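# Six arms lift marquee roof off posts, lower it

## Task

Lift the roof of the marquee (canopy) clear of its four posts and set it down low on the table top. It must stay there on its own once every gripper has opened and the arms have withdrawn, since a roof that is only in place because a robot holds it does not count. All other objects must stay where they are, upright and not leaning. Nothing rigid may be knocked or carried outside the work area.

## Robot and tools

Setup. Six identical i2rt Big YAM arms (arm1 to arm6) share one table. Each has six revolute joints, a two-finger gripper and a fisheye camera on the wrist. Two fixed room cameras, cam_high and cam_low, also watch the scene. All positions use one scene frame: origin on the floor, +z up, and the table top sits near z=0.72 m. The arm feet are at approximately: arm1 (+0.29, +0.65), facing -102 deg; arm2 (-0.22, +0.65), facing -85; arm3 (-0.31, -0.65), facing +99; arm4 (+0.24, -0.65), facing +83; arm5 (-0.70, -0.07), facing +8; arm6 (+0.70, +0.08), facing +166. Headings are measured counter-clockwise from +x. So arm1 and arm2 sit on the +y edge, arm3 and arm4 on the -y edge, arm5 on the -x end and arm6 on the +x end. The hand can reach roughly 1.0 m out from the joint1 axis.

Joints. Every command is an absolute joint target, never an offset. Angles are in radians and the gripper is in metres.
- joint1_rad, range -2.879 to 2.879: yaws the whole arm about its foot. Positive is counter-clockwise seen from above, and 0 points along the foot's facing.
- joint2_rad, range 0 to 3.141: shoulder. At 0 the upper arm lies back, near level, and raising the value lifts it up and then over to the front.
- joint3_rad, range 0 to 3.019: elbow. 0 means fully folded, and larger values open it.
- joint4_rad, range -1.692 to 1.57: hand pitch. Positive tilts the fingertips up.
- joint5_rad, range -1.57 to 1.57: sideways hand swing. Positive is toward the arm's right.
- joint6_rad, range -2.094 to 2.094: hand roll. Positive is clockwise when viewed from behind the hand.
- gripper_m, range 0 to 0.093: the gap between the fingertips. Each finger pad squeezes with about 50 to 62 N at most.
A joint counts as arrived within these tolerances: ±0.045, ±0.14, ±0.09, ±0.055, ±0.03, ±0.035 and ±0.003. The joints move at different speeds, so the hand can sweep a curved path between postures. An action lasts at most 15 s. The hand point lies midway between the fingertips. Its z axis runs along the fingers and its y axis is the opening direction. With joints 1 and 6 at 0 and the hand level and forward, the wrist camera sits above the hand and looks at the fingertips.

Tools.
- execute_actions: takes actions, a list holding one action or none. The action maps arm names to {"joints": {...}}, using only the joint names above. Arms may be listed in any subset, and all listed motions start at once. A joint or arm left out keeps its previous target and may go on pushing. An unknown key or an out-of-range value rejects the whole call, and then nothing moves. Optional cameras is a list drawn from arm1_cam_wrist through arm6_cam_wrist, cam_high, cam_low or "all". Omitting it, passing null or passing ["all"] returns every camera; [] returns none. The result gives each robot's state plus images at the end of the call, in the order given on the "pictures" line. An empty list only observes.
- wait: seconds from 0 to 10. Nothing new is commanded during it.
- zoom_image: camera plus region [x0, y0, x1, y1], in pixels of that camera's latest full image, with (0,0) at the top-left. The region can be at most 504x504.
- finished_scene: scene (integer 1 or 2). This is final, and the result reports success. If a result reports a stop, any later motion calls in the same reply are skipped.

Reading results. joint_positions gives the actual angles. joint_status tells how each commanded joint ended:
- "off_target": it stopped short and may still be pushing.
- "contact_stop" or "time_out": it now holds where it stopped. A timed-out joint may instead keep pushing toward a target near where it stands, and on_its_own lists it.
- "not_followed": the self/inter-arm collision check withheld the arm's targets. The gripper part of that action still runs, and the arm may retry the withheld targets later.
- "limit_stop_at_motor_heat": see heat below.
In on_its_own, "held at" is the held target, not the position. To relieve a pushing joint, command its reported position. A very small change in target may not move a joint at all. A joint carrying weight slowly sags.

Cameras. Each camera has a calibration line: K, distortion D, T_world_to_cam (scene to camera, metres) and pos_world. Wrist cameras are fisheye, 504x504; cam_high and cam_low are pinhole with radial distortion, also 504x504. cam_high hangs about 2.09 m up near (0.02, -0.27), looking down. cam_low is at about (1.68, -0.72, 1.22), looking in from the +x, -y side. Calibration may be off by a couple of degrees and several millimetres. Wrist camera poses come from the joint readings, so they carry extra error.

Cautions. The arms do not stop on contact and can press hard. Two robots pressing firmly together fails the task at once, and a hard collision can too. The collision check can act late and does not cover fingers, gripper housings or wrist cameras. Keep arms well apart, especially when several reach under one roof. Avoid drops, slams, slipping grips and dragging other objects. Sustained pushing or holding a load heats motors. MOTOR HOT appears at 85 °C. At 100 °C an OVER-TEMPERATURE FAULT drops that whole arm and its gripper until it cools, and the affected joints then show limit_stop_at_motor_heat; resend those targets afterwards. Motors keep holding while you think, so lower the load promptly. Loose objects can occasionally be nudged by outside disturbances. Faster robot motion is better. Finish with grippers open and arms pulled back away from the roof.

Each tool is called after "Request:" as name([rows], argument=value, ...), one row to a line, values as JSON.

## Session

Request:
execute_actions(actions=[])

Scene clock: 0.00 s.
arm1.joint_positions: joint1_rad=+0.252 joint2_rad=+0.419 joint3_rad=+0.544 joint4_rad=-1.242 joint5_rad=+0.202 joint6_rad=-0.409 gripper_m=+0.095
arm1.joint_status: not commanded
arm1.hand: x=+0.2697 y=+0.4593 z=+0.9862 quat_wxyz=(-0.053, -0.519, -0.819, +0.239) (m; scene frame)
arm2.joint_positions: joint1_rad=-0.337 joint2_rad=+0.511 joint3_rad=+0.394 joint4_rad=-0.999 joint5_rad=-0.259 joint6_rad=+0.291 gripper_m=+0.094
arm2.joint_status: not commanded
arm2.hand: x=-0.2231 y=+0.4359 z=+0.9117 quat_wxyz=(-0.248, -0.819, -0.514, +0.060) (m; scene frame)
arm3.joint_positions: joint1_rad=+0.102 joint2_rad=+0.333 joint3_rad=+0.633 joint4_rad=-1.390 joint5_rad=+0.304 joint6_rad=+0.501 gripper_m=+0.095
arm3.joint_status: not commanded
arm3.hand: x=-0.3101 y=-0.4834 z=+1.0072 quat_wxyz=(-0.228, +0.582, -0.762, -0.168) (m; scene frame)
arm4.joint_positions: joint1_rad=-0.183 joint2_rad=+0.481 joint3_rad=+0.478 joint4_rad=-1.114 joint5_rad=-0.167 joint6_rad=-0.552 gripper_m=+0.095
arm4.joint_status: not commanded
arm4.hand: x=+0.2741 y=-0.4423 z=+0.9352 quat_wxyz=(-0.174, +0.781, -0.580, -0.154) (m; scene frame)
arm5.joint_positions: joint1_rad=+0.390 joint2_rad=+0.396 joint3_rad=+0.599 joint4_rad=-1.309 joint5_rad=+0.085 joint6_rad=+0.246 gripper_m=+0.094
arm5.joint_status: not commanded
arm5.hand: x=-0.5285 y=+0.0003 z=+0.9691 quat_wxyz=(-0.224, +0.105, -0.968, -0.047) (m; scene frame)
arm6.joint_positions: joint1_rad=-0.293 joint2_rad=+0.495 joint3_rad=+0.434 joint4_rad=-1.040 joint5_rad=-0.314 joint6_rad=-0.191 gripper_m=+0.094
arm6.joint_status: not commanded
arm6.hand: x=+0.4935 y=+0.1415 z=+0.9264 quat_wxyz=(+0.063, +0.952, -0.128, -0.272) (m; scene frame)
pictures: arm1_cam_wrist, arm2_cam_wrist, arm3_cam_wrist, arm4_cam_wrist, arm5_cam_wrist, arm6_cam_wrist, cam_high, cam_low
Images, in order (width x height): arm1_cam_wrist 504x504, arm2_cam_wrist 504x504, arm3_cam_wrist 504x504, arm4_cam_wrist 504x504, arm5_cam_wrist 504x504, arm6_cam_wrist 504x504, cam_high 504x504, cam_low 504x504.

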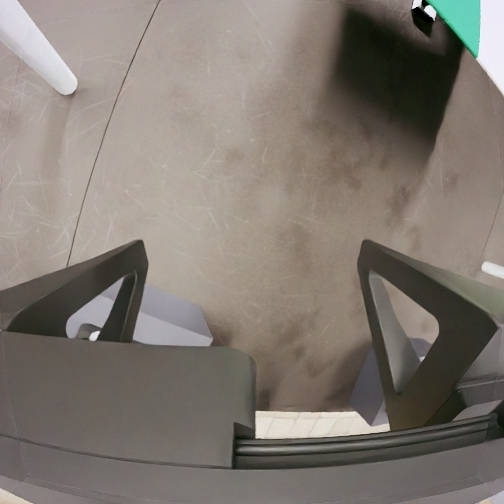

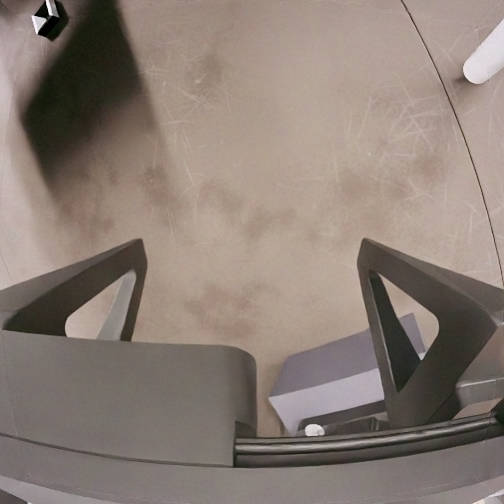

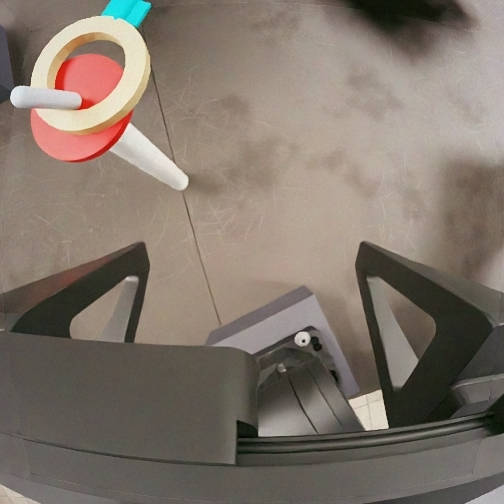

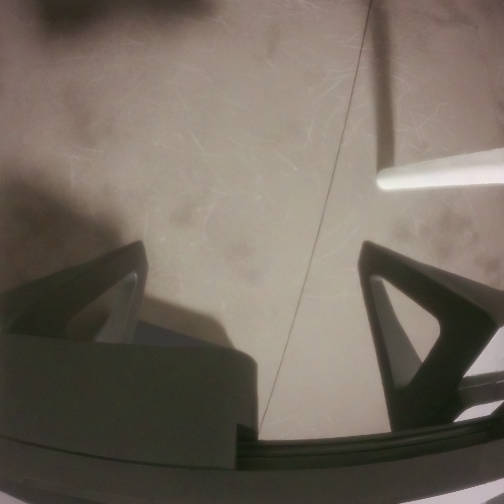

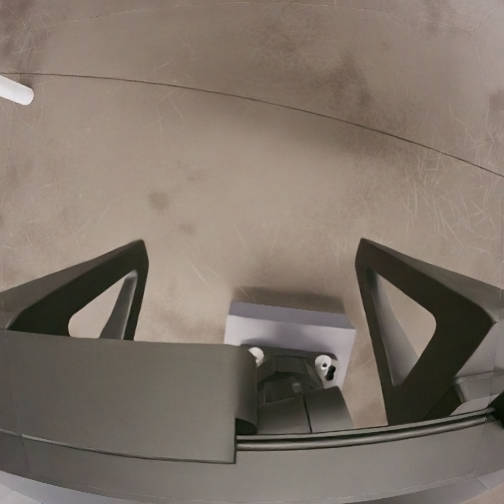

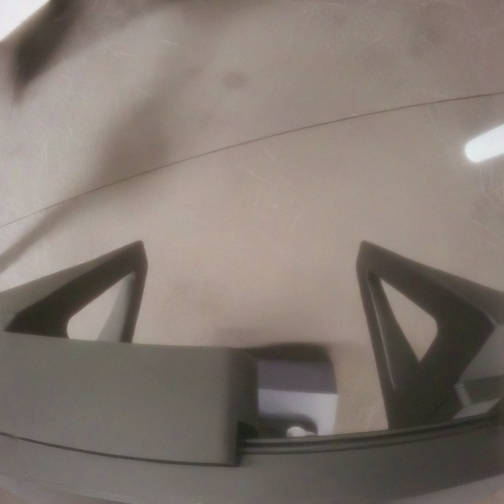

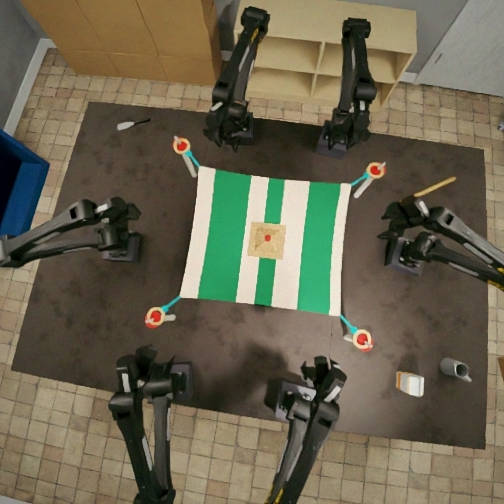

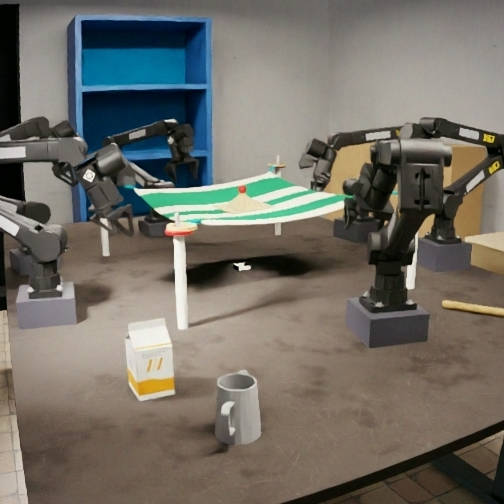

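Request:
zoom_image(camera="cam_high", region=[150, 120, 270, 240])

Request:
zoom_image(camera="cam_high", region=[310, 130, 430, 250])

Request:
zoom_image(camera="cam_high", region=[120, 260, 240, 380])

Request:
zoom_image(camera="cam_high", region=[300, 280, 420, 400])

Region (150, 120, 270, 240) of cam_high's 504x504 image, scaled by 4.200, with more detail than that image has.

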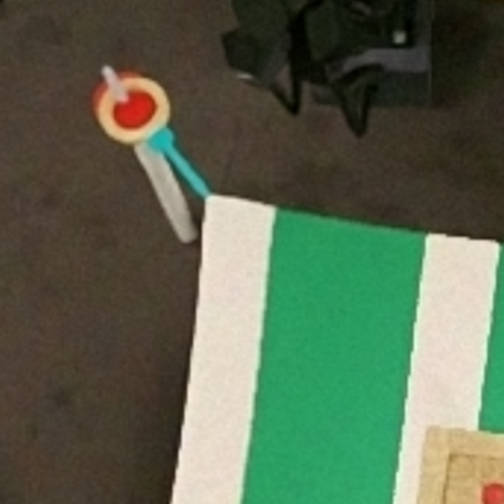

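Region (310, 130, 430, 250) of cam_high's 504x504 image, scaled by 4.200, with more detail than that image has.

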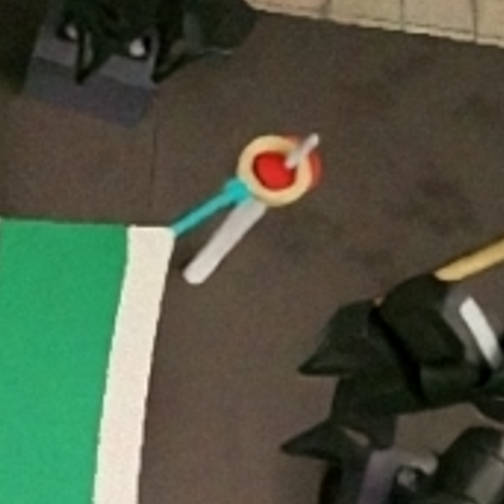

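Region (120, 260, 240, 380) of cam_high's 504x504 image, scaled by 4.200, with more detail than that image has.

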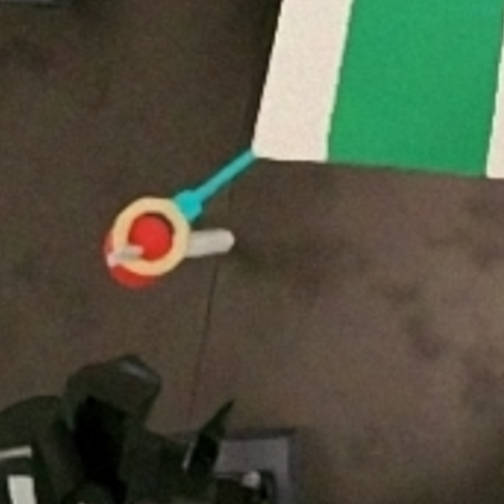

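Region (300, 280, 420, 400) of cam_high's 504x504 image, scaled by 4.200, with more detail than that image has.

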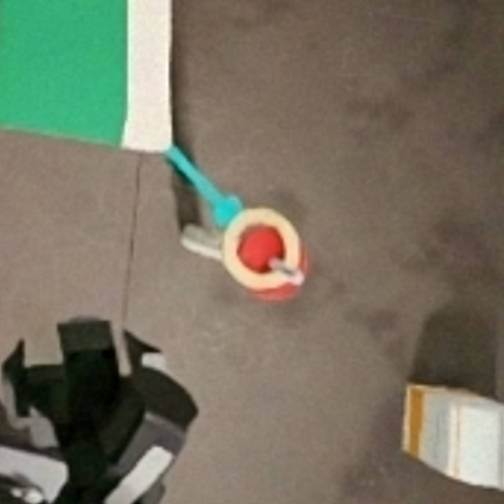

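Request:
zoom_image(camera="arm1_cam_wrist", region=[0, 20, 126, 146])

Request:
zoom_image(camera="arm2_cam_wrist", region=[378, 0, 504, 126])

Request:
zoom_image(camera="arm3_cam_wrist", region=[0, 0, 252, 252])

Request:
zoom_image(camera="arm4_cam_wrist", region=[330, 120, 456, 246])

Request:
zoom_image(camera="arm5_cam_wrist", region=[0, 40, 126, 166])

Request:
zoom_image(camera="arm6_cam_wrist", region=[378, 90, 504, 216])

Region (0, 20, 126, 146) of arm1_cam_wrist's 504x504 image, scaled by 4.000, with more detail than that image has.

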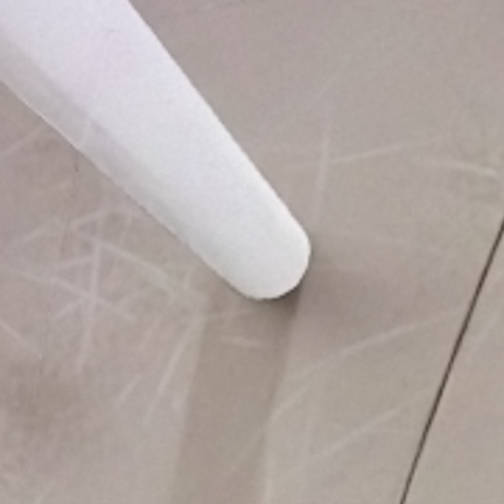

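Region (378, 0, 504, 126) of arm2_cam_wrist's 504x504 image, scaled by 4.000, with more detail than that image has.

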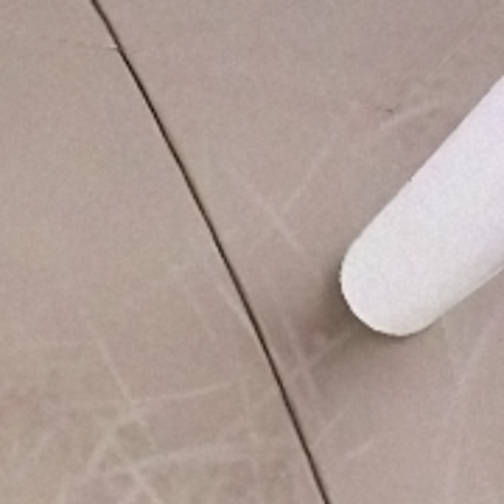

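Region (0, 0, 252, 252) of arm3_cam_wrist's 504x504 image, scaled by 2.000, with more detail than that image has.

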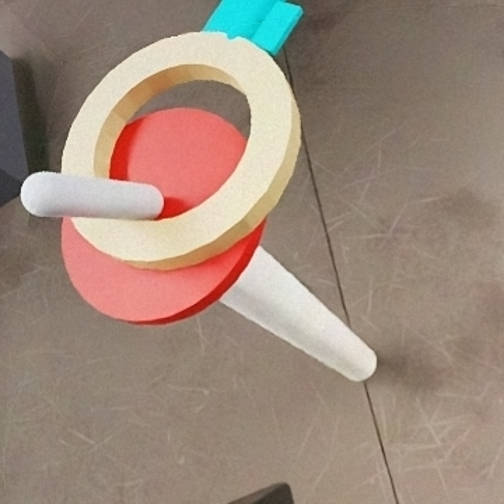

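Region (330, 120, 456, 246) of arm4_cam_wrist's 504x504 image, scaled by 4.000, with more detail than that image has.

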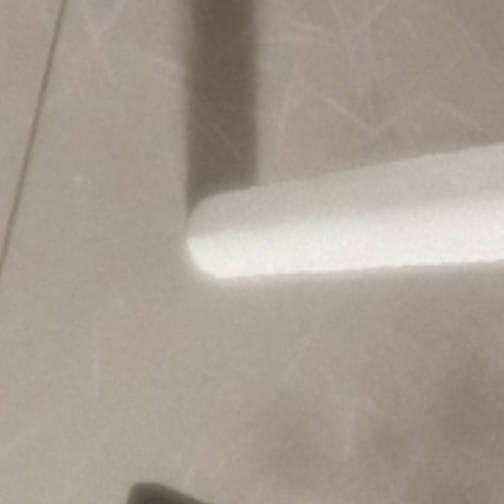

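Region (0, 40, 126, 166) of arm5_cam_wrist's 504x504 image, scaled by 4.000, with more detail than that image has.

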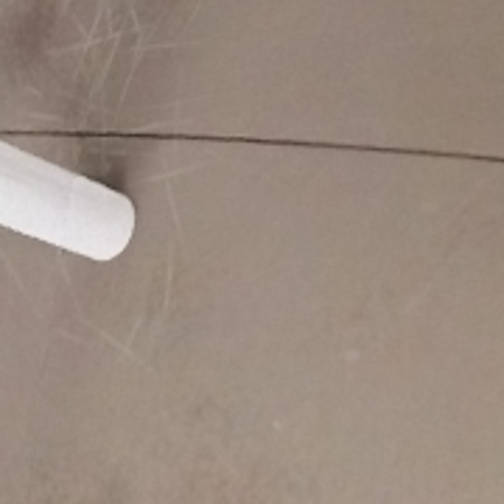

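Region (378, 90, 504, 216) of arm6_cam_wrist's 504x504 image, scaled by 4.000, with more detail than that image has.

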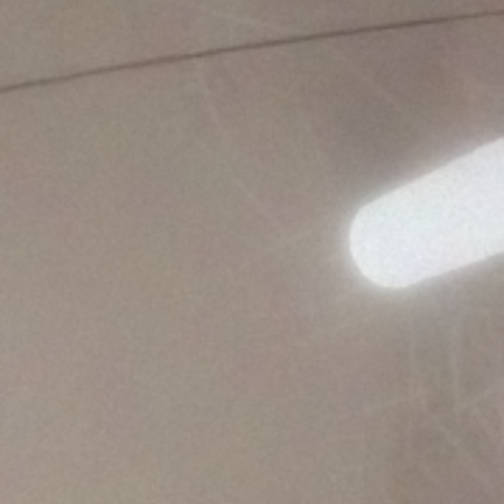

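Request:
zoom_image(camera="cam_low", region=[100, 180, 260, 340])

Request:
zoom_image(camera="cam_low", region=[200, 140, 360, 300])

Request:
zoom_image(camera="cam_low", region=[340, 140, 500, 300])

Region (100, 180, 260, 340) of cam_low's 504x504 image, scaled by 3.150, with more detail than that image has.

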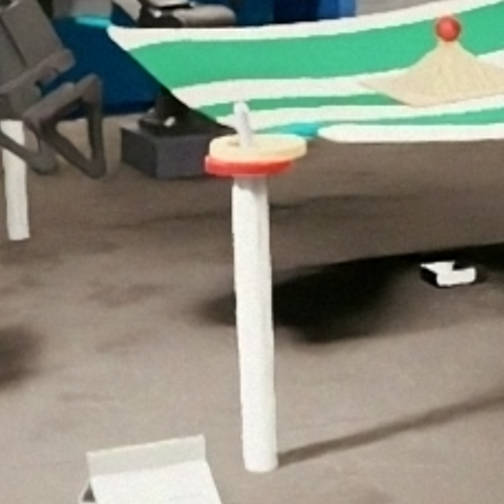

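Region (200, 140, 360, 300) of cam_low's 504x504 image, scaled by 3.150, with more detail than that image has.

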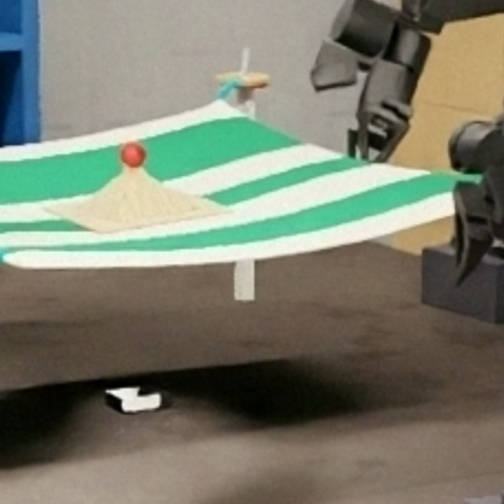

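Region (340, 140, 500, 300) of cam_low's 504x504 image, scaled by 3.150, with more detail than that image has.

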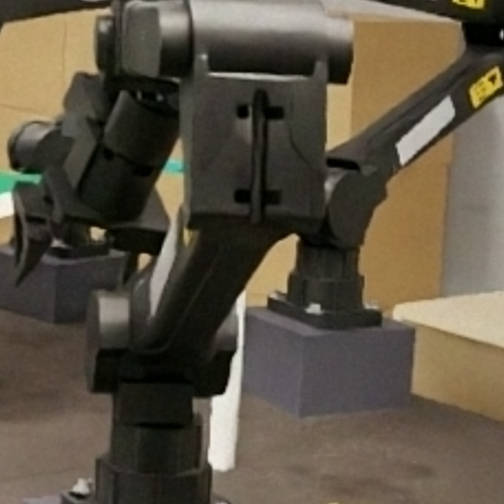

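Request:
execute_actions([
  {"arm1": {"joints": {"joint1_rad": 0.474, "joint3_rad": 1.077, "joint4_rad": -1.385, "joint5_rad": 0.0, "joint6_rad": 1.216}}, "arm2": {"joints": {"joint1_rad": -0.536, "joint3_rad": 1.195, "joint4_rad": -1.45, "joint5_rad": 0.0, "joint6_rad": -1.29}}, "arm3": {"joints": {"joint1_rad": -0.149, "joint3_rad": 1.076, "joint4_rad": -1.41, "joint5_rad": 0.0, "joint6_rad": 0.787}}, "arm4": {"joints": {"joint1_rad": -0.29, "joint3_rad": 1.163, "joint4_rad": -1.34, "joint5_rad": 0.0, "joint6_rad": -1.261}}, "arm5": {"joints": {"joint1_rad": -0.1}}, "arm6": {"joints": {"joint1_rad": 0.0, "joint2_rad": 0.3, "joint3_rad": 0.55, "joint4_rad": -1.4, "joint5_rad": 0.0}}},
], cameras=["cam_high", "cam_low"])

Scene clock: 31.50 s.
arm1.joint_positions: joint1_rad=+0.470 joint2_rad=+0.418 joint3_rad=+1.038 joint4_rad=-1.375 joint5_rad=+0.003 joint6_rad=+1.206 gripper_m=+0.095
arm1.joint_status: all done
arm1.hand: x=+0.3443 y=+0.4657 z=+1.2097 quat_wxyz=(-0.398, -0.868, -0.298, +0.012) (m; scene frame)
arm2.joint_positions: joint1_rad=-0.536 joint2_rad=+0.511 joint3_rad=+1.157 joint4_rad=-1.434 joint5_rad=-0.004 joint6_rad=-1.279 gripper_m=+0.094
arm2.joint_status: all done
arm2.hand: x=-0.3023 y=+0.4630 z=+1.2280 quat_wxyz=(+0.023, -0.321, -0.867, +0.380) (m; scene frame)
arm3.joint_positions: joint1_rad=-0.142 joint2_rad=+0.334 joint3_rad=+1.041 joint4_rad=-1.396 joint5_rad=+0.004 joint6_rad=+0.779 gripper_m=+0.095
arm3.joint_status: all done
arm3.hand: x=-0.3206 y=-0.4890 z=+1.1971 quat_wxyz=(-0.157, +0.375, -0.820, -0.403) (m; scene frame)
arm4.joint_positions: joint1_rad=-0.284 joint2_rad=+0.481 joint3_rad=+1.115 joint4_rad=-1.323 joint5_rad=-0.005 joint6_rad=-1.252 gripper_m=+0.095
arm4.joint_status: all done
arm4.hand: x=+0.3256 y=-0.4450 z=+1.2246 quat_wxyz=(-0.419, +0.851, -0.317, +0.013) (m; scene frame)
arm5.joint_positions: joint1_rad=-0.097 joint2_rad=+0.396 joint3_rad=+0.599 joint4_rad=-1.309 joint5_rad=+0.085 joint6_rad=+0.246 gripper_m=+0.094
arm5.joint_status: all done
arm5.hand: x=-0.5146 y=-0.0871 z=+0.9683 quat_wxyz=(-0.227, -0.131, -0.965, +0.011) (m; scene frame)
arm6.joint_positions: joint1_rad=-0.009 joint2_rad=+0.294 joint3_rad=+0.499 joint4_rad=-1.392 joint5_rad=-0.005 joint6_rad=-0.191 gripper_m=+0.094
arm6.joint_status: all done
arm6.hand: x=+0.5603 y=+0.1159 z=+0.9461 quat_wxyz=(-0.037, +0.981, -0.028, -0.190) (m; scene frame)
pictures: cam_high, cam_low
Images, in order (width x height): cam_high 504x504, cam_low 504x504.

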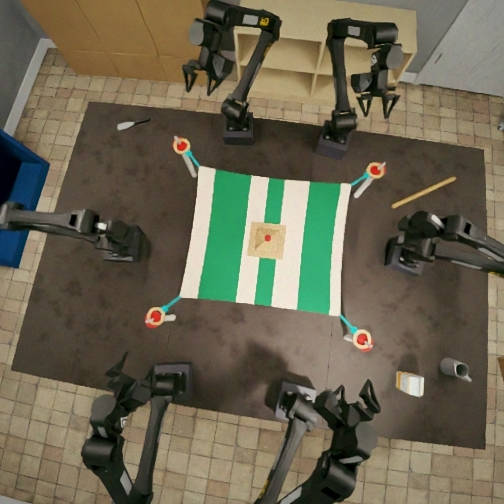

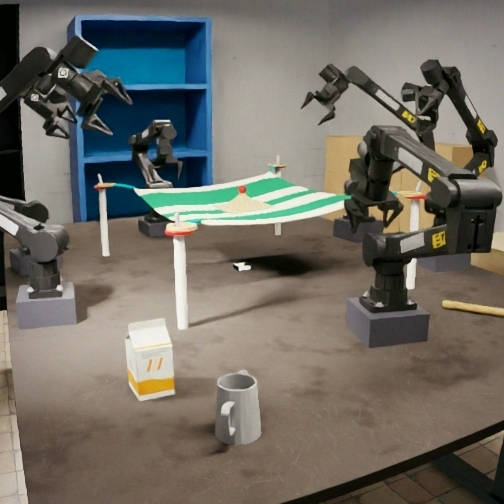

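Request:
zoom_image(camera="cam_low", region=[50, 160, 170, 280])

Request:
zoom_image(camera="cam_low", region=[350, 170, 480, 300])

Region (50, 160, 170, 280) of cam_low's 504x504 image, scaled by 4.200, with more detail than that image has.

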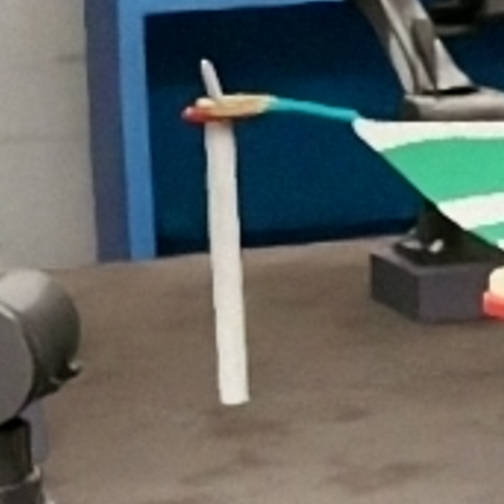

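Region (350, 170, 480, 300) of cam_low's 504x504 image, scaled by 3.877, with more detail than that image has.

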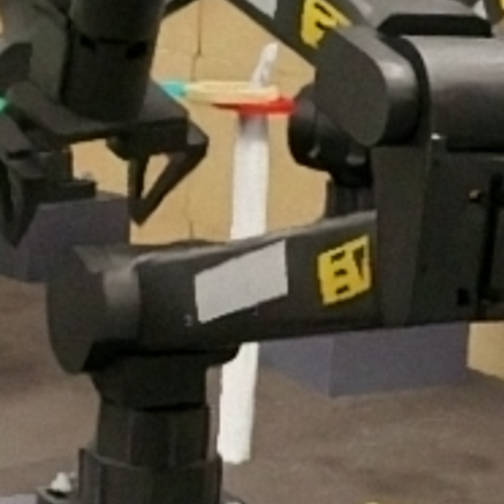

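Request:
execute_actions([
  {"arm1": {"joints": {"joint2_rad": 1.14}}, "arm2": {"joints": {"joint2_rad": 1.19}}, "arm3": {"joints": {"joint2_rad": 1.11}}, "arm4": {"joints": {"joint2_rad": 1.28}}},
], cameras=["arm1_cam_wrist", "arm2_cam_wrist", "arm3_cam_wrist", "arm4_cam_wrist", "cam_low"])

Scene clock: 34.57 s.
arm1.joint_positions: joint1_rad=+0.470 joint2_rad=+1.145 joint3_rad=+1.038 joint4_rad=-1.377 joint5_rad=+0.003 joint6_rad=+1.207 gripper_m=+0.095
arm1.joint_status: all done
arm1.hand: x=+0.3850 y=+0.3363 z=+1.0280 quat_wxyz=(-0.044, -0.945, -0.325, +0.001) (m; scene frame)
arm2.joint_positions: joint1_rad=-0.536 joint2_rad=+1.193 joint3_rad=+1.164 joint4_rad=-1.436 joint5_rad=-0.004 joint6_rad=-1.280 gripper_m=+0.094
arm2.joint_status: all done
arm2.hand: x=-0.3633 y=+0.3268 z=+1.0489 quat_wxyz=(+0.002, -0.347, -0.936, +0.051) (m; scene frame)
arm3.joint_positions: joint1_rad=-0.142 joint2_rad=+1.114 joint3_rad=+1.041 joint4_rad=-1.396 joint5_rad=+0.004 joint6_rad=+0.779 gripper_m=+0.095
arm3.joint_status: all done
arm3.hand: x=-0.3305 y=-0.3318 z=+1.0163 quat_wxyz=(-0.023, +0.415, -0.908, -0.052) (m; scene frame)
arm4.joint_positions: joint1_rad=-0.284 joint2_rad=+1.283 joint3_rad=+1.115 joint4_rad=-1.323 joint5_rad=-0.005 joint6_rad=-1.252 gripper_m=+0.095
arm4.joint_status: all done
arm4.hand: x=+0.3859 y=-0.3004 z=+0.9903 quat_wxyz=(-0.032, +0.936, -0.349, -0.002) (m; scene frame)
arm5.joint_positions: joint1_rad=-0.097 joint2_rad=+0.396 joint3_rad=+0.599 joint4_rad=-1.309 joint5_rad=+0.085 joint6_rad=+0.246 gripper_m=+0.094
arm5.joint_status: not commanded
arm5.hand: x=-0.5146 y=-0.0871 z=+0.9683 quat_wxyz=(-0.227, -0.131, -0.965, +0.011) (m; scene frame)
arm6.joint_positions: joint1_rad=-0.009 joint2_rad=+0.294 joint3_rad=+0.499 joint4_rad=-1.392 joint5_rad=-0.005 joint6_rad=-0.191 gripper_m=+0.094
arm6.joint_status: not commanded
arm6.hand: x=+0.5603 y=+0.1159 z=+0.9461 quat_wxyz=(-0.037, +0.981, -0.028, -0.190) (m; scene frame)
pictures: arm1_cam_wrist, arm2_cam_wrist, arm3_cam_wrist, arm4_cam_wrist, cam_low
camera_calibration (this result's frames):
arm1_cam_wrist: T_world_to_cam=[[-0.614732, 0.784648, -0.0802, 0.0589296], [0.623185, 0.545514, 0.560406, -0.994047], [0.483472, 0.29452, -0.824326, 0.683165], [0, 0, 0, 1]] pos_world=[0.32541, 0.294821, 1.12495]
arm2_cam_wrist: T_world_to_cam=[[-0.651698, -0.751472, 0.10286, -0.0966481], [-0.584209, 0.583814, 0.563792, -0.991891], [-0.483725, 0.30733, -0.819487, 0.703584], [0, 0, 0, 1]] pos_world=[-0.302117, 0.290219, 1.14574]
arm3_cam_wrist: T_world_to_cam=[[0.759679, -0.648077, -0.0537009, 0.0887376], [-0.535428, -0.670217, 0.513931, -0.916273], [-0.369058, -0.36167, -0.856149, 0.750711], [0, 0, 0, 1]] pos_world=[-0.280955, -0.285084, 1.11839]
arm4_cam_wrist: T_world_to_cam=[[0.659152, 0.74984, 0.0570888, -0.0885494], [0.601972, -0.571619, 0.557567, -0.949383], [0.450719, -0.333156, -0.828166, 0.668173], [0, 0, 0, 1]] pos_world=[0.328712, -0.253681, 1.08776]
Images, in order (width x height): arm1_cam_wrist 504x504, arm2_cam_wrist 504x504, arm3_cam_wrist 504x504, arm4_cam_wrist 504x504, cam_low 504x504.

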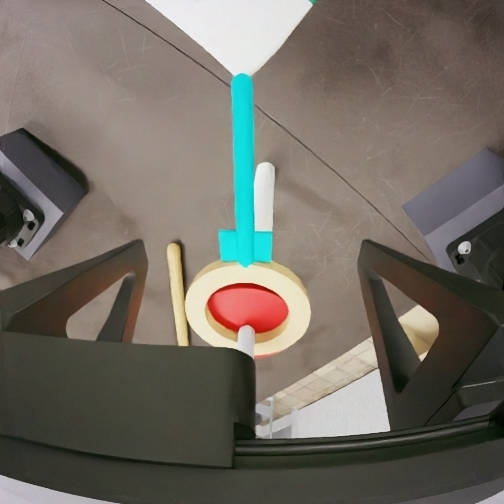

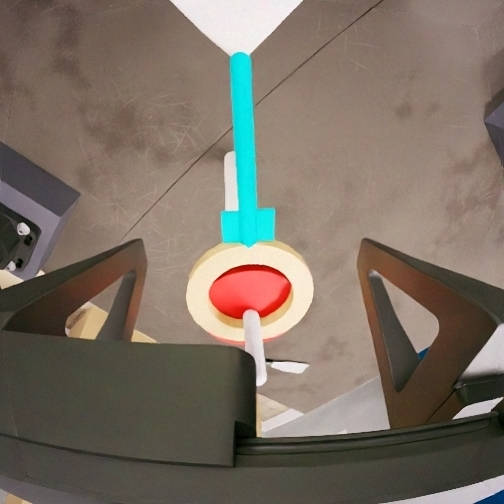

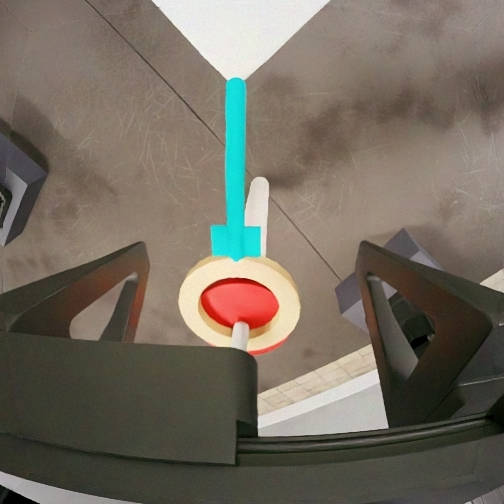

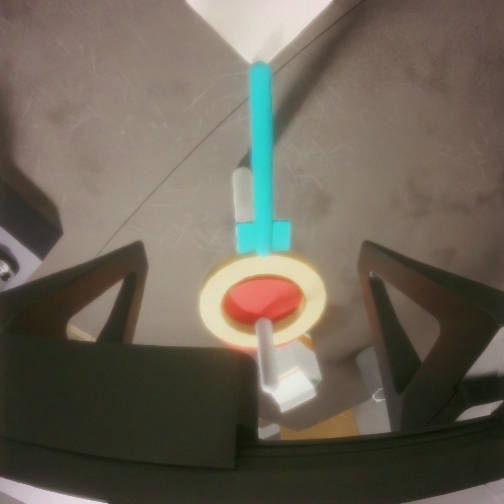

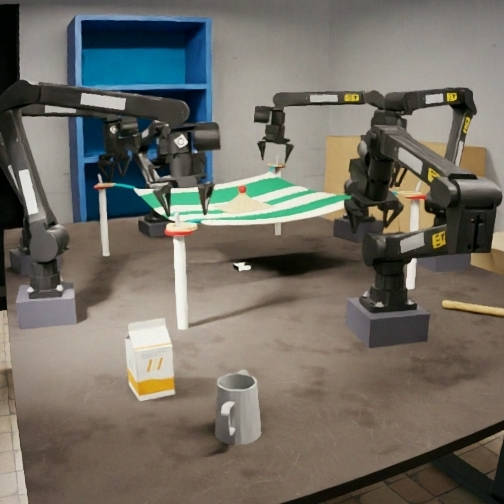

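Request:
zoom_image(camera="arm1_cam_wrist", region=[170, 200, 338, 368])

Request:
zoom_image(camera="arm2_cam_wrist", region=[170, 185, 338, 353])

Request:
zoom_image(camera="arm3_cam_wrist", region=[160, 200, 328, 368])

Request:
zoom_image(camera="arm4_cam_wrist", region=[180, 195, 348, 363])

Region (170, 200, 338, 368) of arm1_cam_wrist's 504x504 image, scaled by 3.000, with more detail than that image has.

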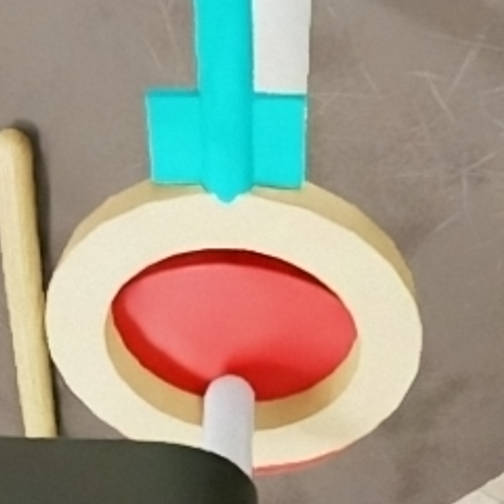

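Region (170, 185, 338, 353) of arm2_cam_wrist's 504x504 image, scaled by 3.000, with more detail than that image has.

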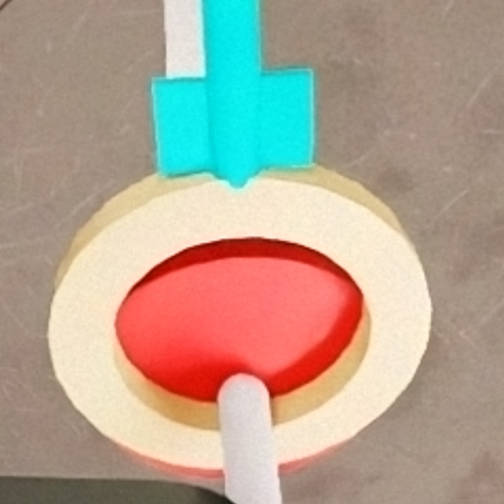

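Region (160, 200, 328, 368) of arm3_cam_wrist's 504x504 image, scaled by 3.000, with more detail than that image has.

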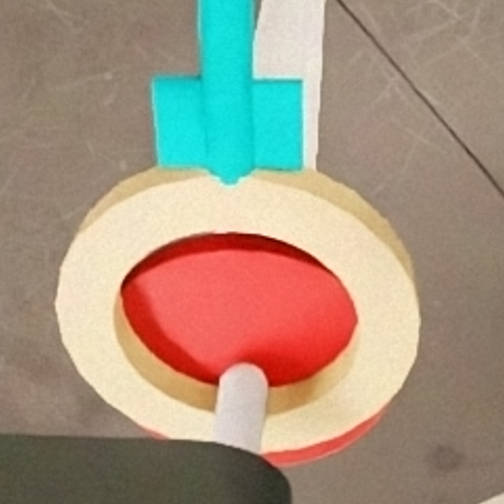

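Region (180, 195, 348, 363) of arm4_cam_wrist's 504x504 image, scaled by 3.000, with more detail than that image has.

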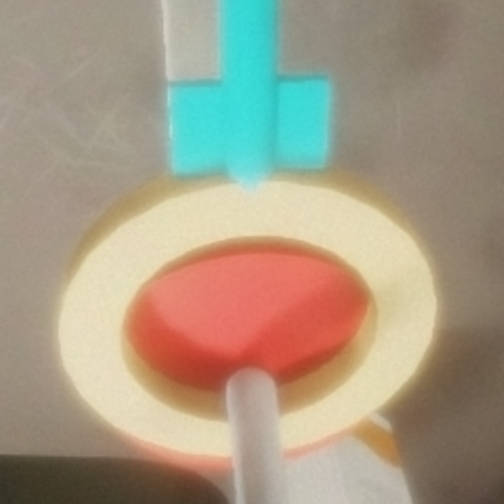

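Request:
execute_actions([
  {"arm1": {"joints": {"joint1_rad": 0.504, "joint2_rad": 1.229, "joint4_rad": -1.403, "gripper_m": 0.055}}, "arm2": {"joints": {"joint2_rad": 1.282, "joint4_rad": -1.487, "gripper_m": 0.055}}, "arm3": {"joints": {"joint1_rad": -0.094, "joint2_rad": 1.227, "joint4_rad": -1.443, "joint6_rad": 0.826, "gripper_m": 0.055}}, "arm4": {"joints": {"joint1_rad": -0.303, "joint2_rad": 1.359, "joint6_rad": -1.29, "gripper_m": 0.055}}},
], cameras=["arm1_cam_wrist", "arm2_cam_wrist", "arm3_cam_wrist", "arm4_cam_wrist"])

Scene clock: 40.73 s.
arm1.joint_positions: joint1_rad=+0.500 joint2_rad=+1.236 joint3_rad=+1.038 joint4_rad=-1.394 joint5_rad=+0.003 joint6_rad=+1.207 gripper_m=+0.055
arm1.joint_status: all done
arm1.hand: x=+0.3952 y=+0.3368 z=+1.0000 quat_wxyz=(+0.009, -0.941, -0.340, -0.001) (m; scene frame)
arm2.joint_positions: joint1_rad=-0.536 joint2_rad=+1.284 joint3_rad=+1.164 joint4_rad=-1.472 joint5_rad=-0.004 joint6_rad=-1.280 gripper_m=+0.055
arm2.joint_status: all done
arm2.hand: x=-0.3636 y=+0.3262 z=+1.0186 quat_wxyz=(-0.002, -0.347, -0.938, -0.012) (m; scene frame)
arm3.joint_positions: joint1_rad=-0.100 joint2_rad=+1.235 joint3_rad=+1.041 joint4_rad=-1.425 joint5_rad=+0.003 joint6_rad=+0.818 gripper_m=+0.055
arm3.joint_status: all done
arm3.hand: x=-0.3442 y=-0.3303 z=+0.9796 quat_wxyz=(+0.003, +0.417, -0.909, +0.018) (m; scene frame)
arm4.joint_positions: joint1_rad=-0.293 joint2_rad=+1.360 joint3_rad=+1.115 joint4_rad=-1.325 joint5_rad=-0.005 joint6_rad=-1.281 gripper_m=+0.055
arm4.joint_status: all done
arm4.hand: x=+0.3905 y=-0.2983 z=+0.9626 quat_wxyz=(+0.008, +0.940, -0.340, -0.003) (m; scene frame)
arm5.joint_positions: joint1_rad=-0.097 joint2_rad=+0.396 joint3_rad=+0.599 joint4_rad=-1.309 joint5_rad=+0.085 joint6_rad=+0.246 gripper_m=+0.094
arm5.joint_status: not commanded
arm5.hand: x=-0.5146 y=-0.0871 z=+0.9683 quat_wxyz=(-0.227, -0.131, -0.965, +0.011) (m; scene frame)
arm6.joint_positions: joint1_rad=-0.009 joint2_rad=+0.294 joint3_rad=+0.499 joint4_rad=-1.392 joint5_rad=-0.005 joint6_rad=-0.191 gripper_m=+0.094
arm6.joint_status: not commanded
arm6.hand: x=+0.5603 y=+0.1159 z=+0.9461 quat_wxyz=(-0.037, +0.981, -0.028, -0.190) (m; scene frame)
pictures: arm1_cam_wrist, arm2_cam_wrist, arm3_cam_wrist, arm4_cam_wrist
camera_calibration (this result's frames):
arm1_cam_wrist: T_world_to_cam=[[-0.638593, 0.76929, 0.0197999, -0.0228424], [0.626889, 0.505117, 0.593184, -1.00555], [0.446329, 0.391215, -0.804823, 0.617623], [0, 0, 0, 1]] pos_world=[0.340116, 0.283867, 1.094]
arm2_cam_wrist: T_world_to_cam=[[-0.653759, -0.756493, -0.0178009, 0.0295775], [-0.614147, 0.516707, 0.596521, -0.996946], [-0.442067, 0.400914, -0.8024, 0.645961], [0, 0, 0, 1]] pos_world=[-0.307377, 0.27853, 1.11354]
arm3_cam_wrist: T_world_to_cam=[[0.761557, -0.64597, 0.0524793, -0.0045089], [-0.54013, -0.587852, 0.602237, -0.964658], [-0.358177, -0.486983, -0.796591, 0.618873], [0, 0, 0, 1]] pos_world=[-0.295941, -0.268608, 1.07418]
arm4_cam_wrist: T_world_to_cam=[[0.64496, 0.764012, -0.0176595, -0.00993429], [0.629641, -0.518147, 0.578857, -0.950881], [0.433104, -0.384459, -0.815238, 0.623037], [0, 0, 0, 1]] pos_world=[0.335281, -0.245574, 1.05817]
Images, in order (width x height): arm1_cam_wrist 504x504, arm2_cam_wrist 504x504, arm3_cam_wrist 504x504, arm4_cam_wrist 504x504.

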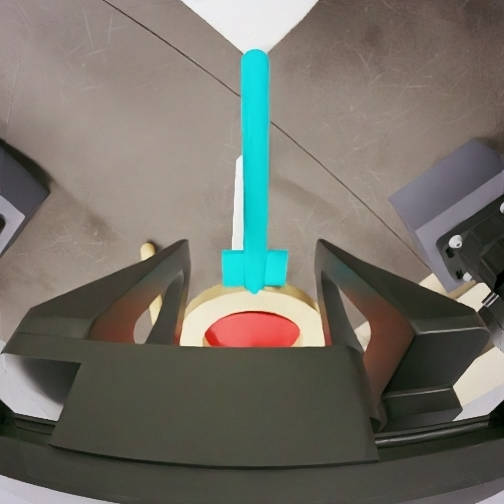

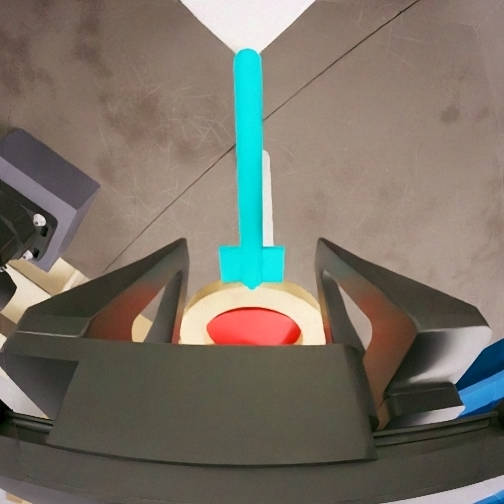

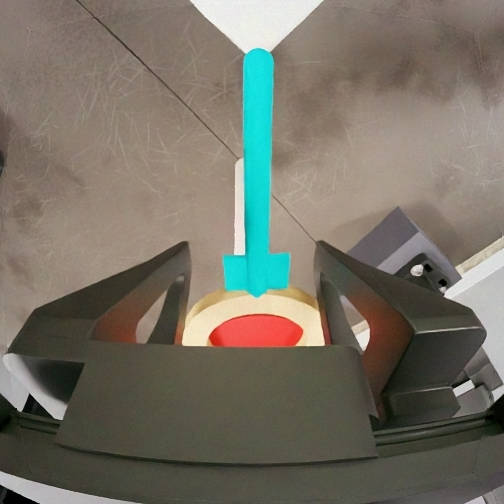

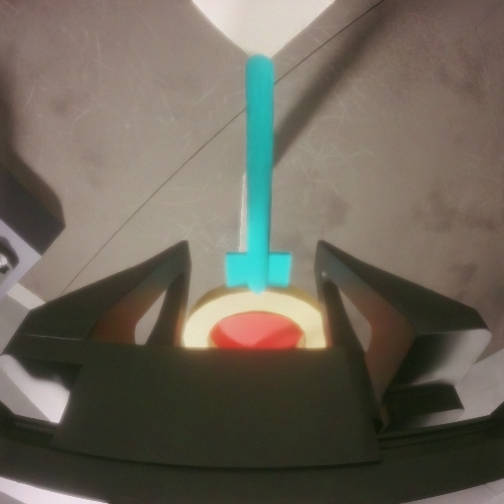

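Request:
execute_actions([
  {"arm1": {"joints": {"gripper_m": 0.0}}, "arm2": {"joints": {"gripper_m": 0.0}}, "arm3": {"joints": {"gripper_m": 0.0}}, "arm4": {"joints": {"gripper_m": 0.0}}},
], cameras=["arm1_cam_wrist", "arm2_cam_wrist", "arm3_cam_wrist", "arm4_cam_wrist"])

Scene clock: 43.23 s.
arm1.joint_positions: joint1_rad=+0.500 joint2_rad=+1.236 joint3_rad=+1.038 joint4_rad=-1.394 joint5_rad=+0.003 joint6_rad=+1.207 gripper_m=+0.022
arm1.joint_status: gripper_m off_target (ended at +0.022, target +0.000)
arm1.hand: x=+0.3951 y=+0.3368 z=+1.0001 quat_wxyz=(+0.009, -0.941, -0.340, +0.000) (m; scene frame)
arm2.joint_positions: joint1_rad=-0.536 joint2_rad=+1.284 joint3_rad=+1.164 joint4_rad=-1.472 joint5_rad=-0.004 joint6_rad=-1.280 gripper_m=+0.021
arm2.joint_status: gripper_m off_target (ended at +0.021, target +0.000)
arm2.hand: x=-0.3636 y=+0.3262 z=+1.0186 quat_wxyz=(-0.002, -0.347, -0.938, -0.012) (m; scene frame)
arm3.joint_positions: joint1_rad=-0.100 joint2_rad=+1.234 joint3_rad=+1.041 joint4_rad=-1.425 joint5_rad=+0.003 joint6_rad=+0.818 gripper_m=+0.022
arm3.joint_status: gripper_m off_target (ended at +0.022, target +0.000)
arm3.hand: x=-0.3442 y=-0.3303 z=+0.9799 quat_wxyz=(+0.003, +0.417, -0.909, +0.018) (m; scene frame)
arm4.joint_positions: joint1_rad=-0.293 joint2_rad=+1.360 joint3_rad=+1.115 joint4_rad=-1.325 joint5_rad=-0.005 joint6_rad=-1.282 gripper_m=+0.022
arm4.joint_status: gripper_m off_target (ended at +0.022, target +0.000)
arm4.hand: x=+0.3905 y=-0.2983 z=+0.9626 quat_wxyz=(+0.008, +0.940, -0.340, -0.003) (m; scene frame)
arm5.joint_positions: joint1_rad=-0.097 joint2_rad=+0.396 joint3_rad=+0.599 joint4_rad=-1.309 joint5_rad=+0.085 joint6_rad=+0.246 gripper_m=+0.094
arm5.joint_status: not commanded
arm5.hand: x=-0.5146 y=-0.0871 z=+0.9683 quat_wxyz=(-0.227, -0.131, -0.965, +0.011) (m; scene frame)
arm6.joint_positions: joint1_rad=-0.009 joint2_rad=+0.294 joint3_rad=+0.499 joint4_rad=-1.392 joint5_rad=-0.005 joint6_rad=-0.191 gripper_m=+0.094
arm6.joint_status: not commanded
arm6.hand: x=+0.5603 y=+0.1159 z=+0.9461 quat_wxyz=(-0.037, +0.981, -0.028, -0.190) (m; scene frame)
pictures: arm1_cam_wrist, arm2_cam_wrist, arm3_cam_wrist, arm4_cam_wrist
camera_calibration (this result's frames):
arm1_cam_wrist: T_world_to_cam=[[-0.638592, 0.769296, 0.0195791, -0.0226709], [0.627027, 0.505407, 0.59279, -1.00533], [0.446136, 0.390828, -0.805119, 0.618251], [0, 0, 0, 1]] pos_world=[0.340068, 0.283913, 1.09416]
arm2_cam_wrist: T_world_to_cam=[[-0.653759, -0.756493, -0.0178009, 0.0295775], [-0.614147, 0.516707, 0.596521, -0.996946], [-0.442067, 0.400914, -0.8024, 0.645961], [0, 0, 0, 1]] pos_world=[-0.307377, 0.27853, 1.11354]
arm3_cam_wrist: T_world_to_cam=[[0.761316, -0.646298, 0.0519345, -0.00421355], [-0.540311, -0.588107, 0.601825, -0.964566], [-0.358415, -0.48624, -0.796937, 0.619537], [0, 0, 0, 1]] pos_world=[-0.295907, -0.268748, 1.07445]
arm4_cam_wrist: T_world_to_cam=[[0.644377, 0.764504, -0.0176589, -0.00956035], [0.630041, -0.517672, 0.578847, -0.950886], [0.433389, -0.384122, -0.815245, 0.623033], [0, 0, 0, 1]] pos_world=[0.335241, -0.245617, 1.05817]
Images, in order (width x height): arm1_cam_wrist 504x504, arm2_cam_wrist 504x504, arm3_cam_wrist 504x504, arm4_cam_wrist 504x504.

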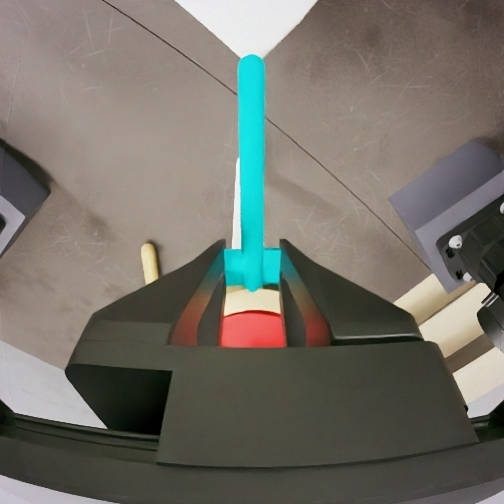

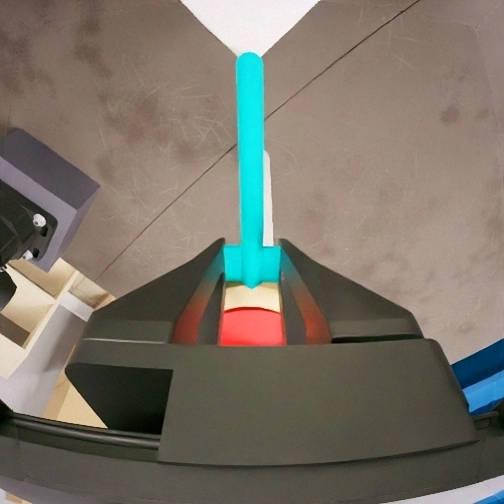

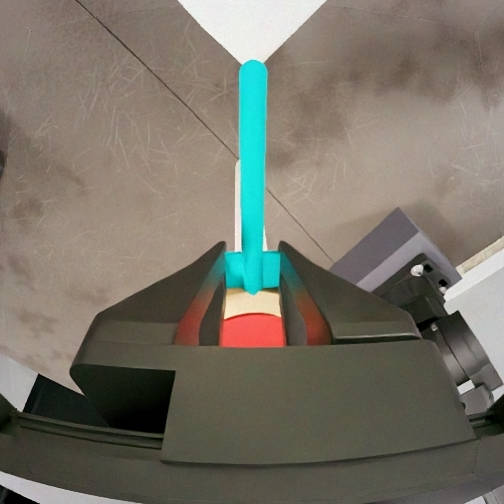

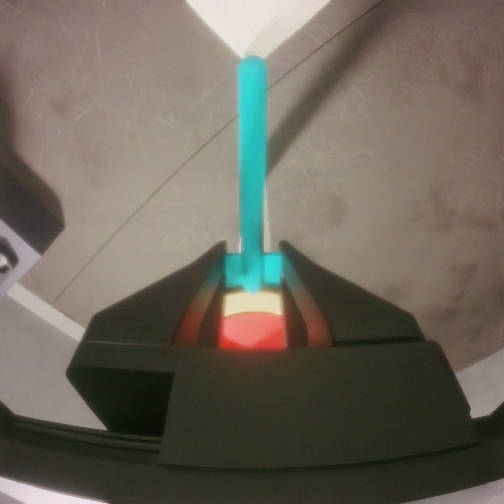

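Request:
execute_actions([
  {"arm1": {"joints": {"joint1_rad": 0.552, "joint2_rad": 1.03, "joint6_rad": 1.255}}, "arm2": {"joints": {"joint1_rad": -0.585, "joint2_rad": 1.09, "joint4_rad": -1.432, "joint6_rad": -1.328}}},
], cameras=["arm1_cam_wrist", "arm2_cam_wrist", "cam_high", "cam_low"])

Scene clock: 52.50 s.
arm1.joint_positions: joint1_rad=+0.539 joint2_rad=+1.030 joint3_rad=+1.038 joint4_rad=-1.394 joint5_rad=+0.010 joint6_rad=+1.245 gripper_m=+0.022
arm1.joint_status: all done
arm1.hand: x=+0.3992 y=+0.3582 z=+1.0620 quat_wxyz=(-0.094, -0.937, -0.338, +0.001) (m; scene frame)
arm2.joint_positions: joint1_rad=-0.570 joint2_rad=+1.083 joint3_rad=+1.164 joint4_rad=-1.443 joint5_rad=-0.011 joint6_rad=-1.318 gripper_m=+0.021
arm2.joint_status: all done
arm2.hand: x=-0.3657 y=+0.3465 z=+1.0843 quat_wxyz=(+0.006, -0.344, -0.933, +0.103) (m; scene frame)
arm3.joint_positions: joint1_rad=-0.100 joint2_rad=+1.234 joint3_rad=+1.041 joint4_rad=-1.425 joint5_rad=+0.004 joint6_rad=+0.818 gripper_m=+0.022
arm3.joint_status: not commanded
arm3.hand: x=-0.3440 y=-0.3303 z=+0.9799 quat_wxyz=(+0.002, +0.417, -0.909, +0.018) (m; scene frame)
arm4.joint_positions: joint1_rad=-0.293 joint2_rad=+1.360 joint3_rad=+1.115 joint4_rad=-1.325 joint5_rad=-0.005 joint6_rad=-1.282 gripper_m=+0.022
arm4.joint_status: not commanded
arm4.hand: x=+0.3905 y=-0.2983 z=+0.9626 quat_wxyz=(+0.008, +0.940, -0.340, -0.003) (m; scene frame)
arm5.joint_positions: joint1_rad=-0.097 joint2_rad=+0.396 joint3_rad=+0.599 joint4_rad=-1.309 joint5_rad=+0.085 joint6_rad=+0.246 gripper_m=+0.094
arm5.joint_status: not commanded
arm5.hand: x=-0.5146 y=-0.0871 z=+0.9683 quat_wxyz=(-0.227, -0.131, -0.965, +0.011) (m; scene frame)
arm6.joint_positions: joint1_rad=-0.009 joint2_rad=+0.294 joint3_rad=+0.499 joint4_rad=-1.392 joint5_rad=-0.005 joint6_rad=-0.191 gripper_m=+0.094
arm6.joint_status: not commanded
arm6.hand: x=+0.5603 y=+0.1159 z=+0.9461 quat_wxyz=(-0.037, +0.981, -0.028, -0.190) (m; scene frame)
pictures: arm1_cam_wrist, arm2_cam_wrist, cam_high, cam_low
camera_calibration (this result's frames):
arm1_cam_wrist: T_world_to_cam=[[-0.632953, 0.754821, -0.172091, 0.16878], [0.589732, 0.614098, 0.524499, -1.00688], [0.501584, 0.230496, -0.833838, 0.723639], [0, 0, 0, 1]] pos_world=[0.337652, 0.324126, 1.16055]
arm2_cam_wrist: T_world_to_cam=[[-0.641985, -0.739907, 0.200978, -0.193856], [-0.563484, 0.633077, 0.530754, -0.998451], [-0.519943, 0.227488, -0.823352, 0.743979], [0, 0, 0, 1]] pos_world=[-0.300237, 0.319414, 1.18145]
Images, in order (width x height): arm1_cam_wrist 504x504, arm2_cam_wrist 504x504, cam_high 504x504, cam_low 504x504.

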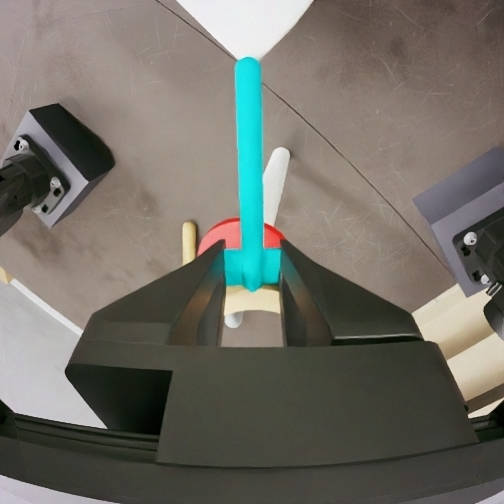

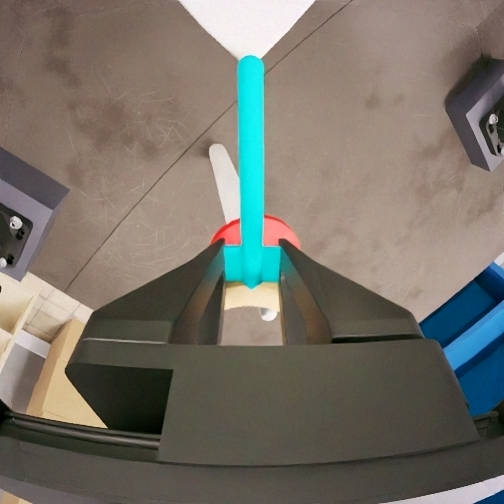

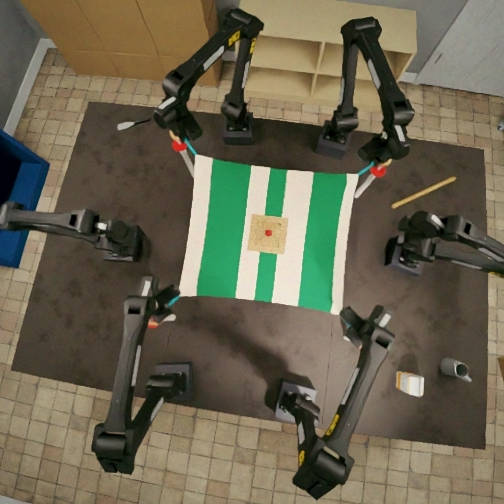

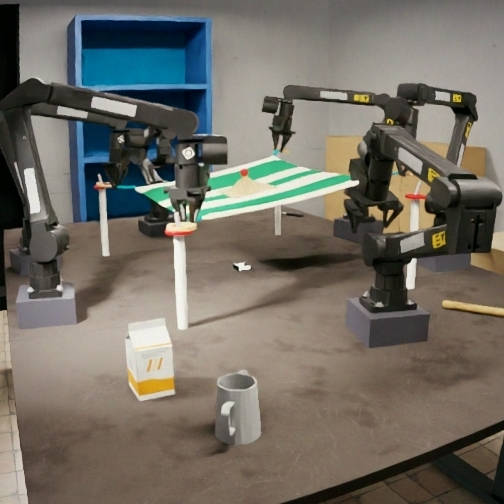

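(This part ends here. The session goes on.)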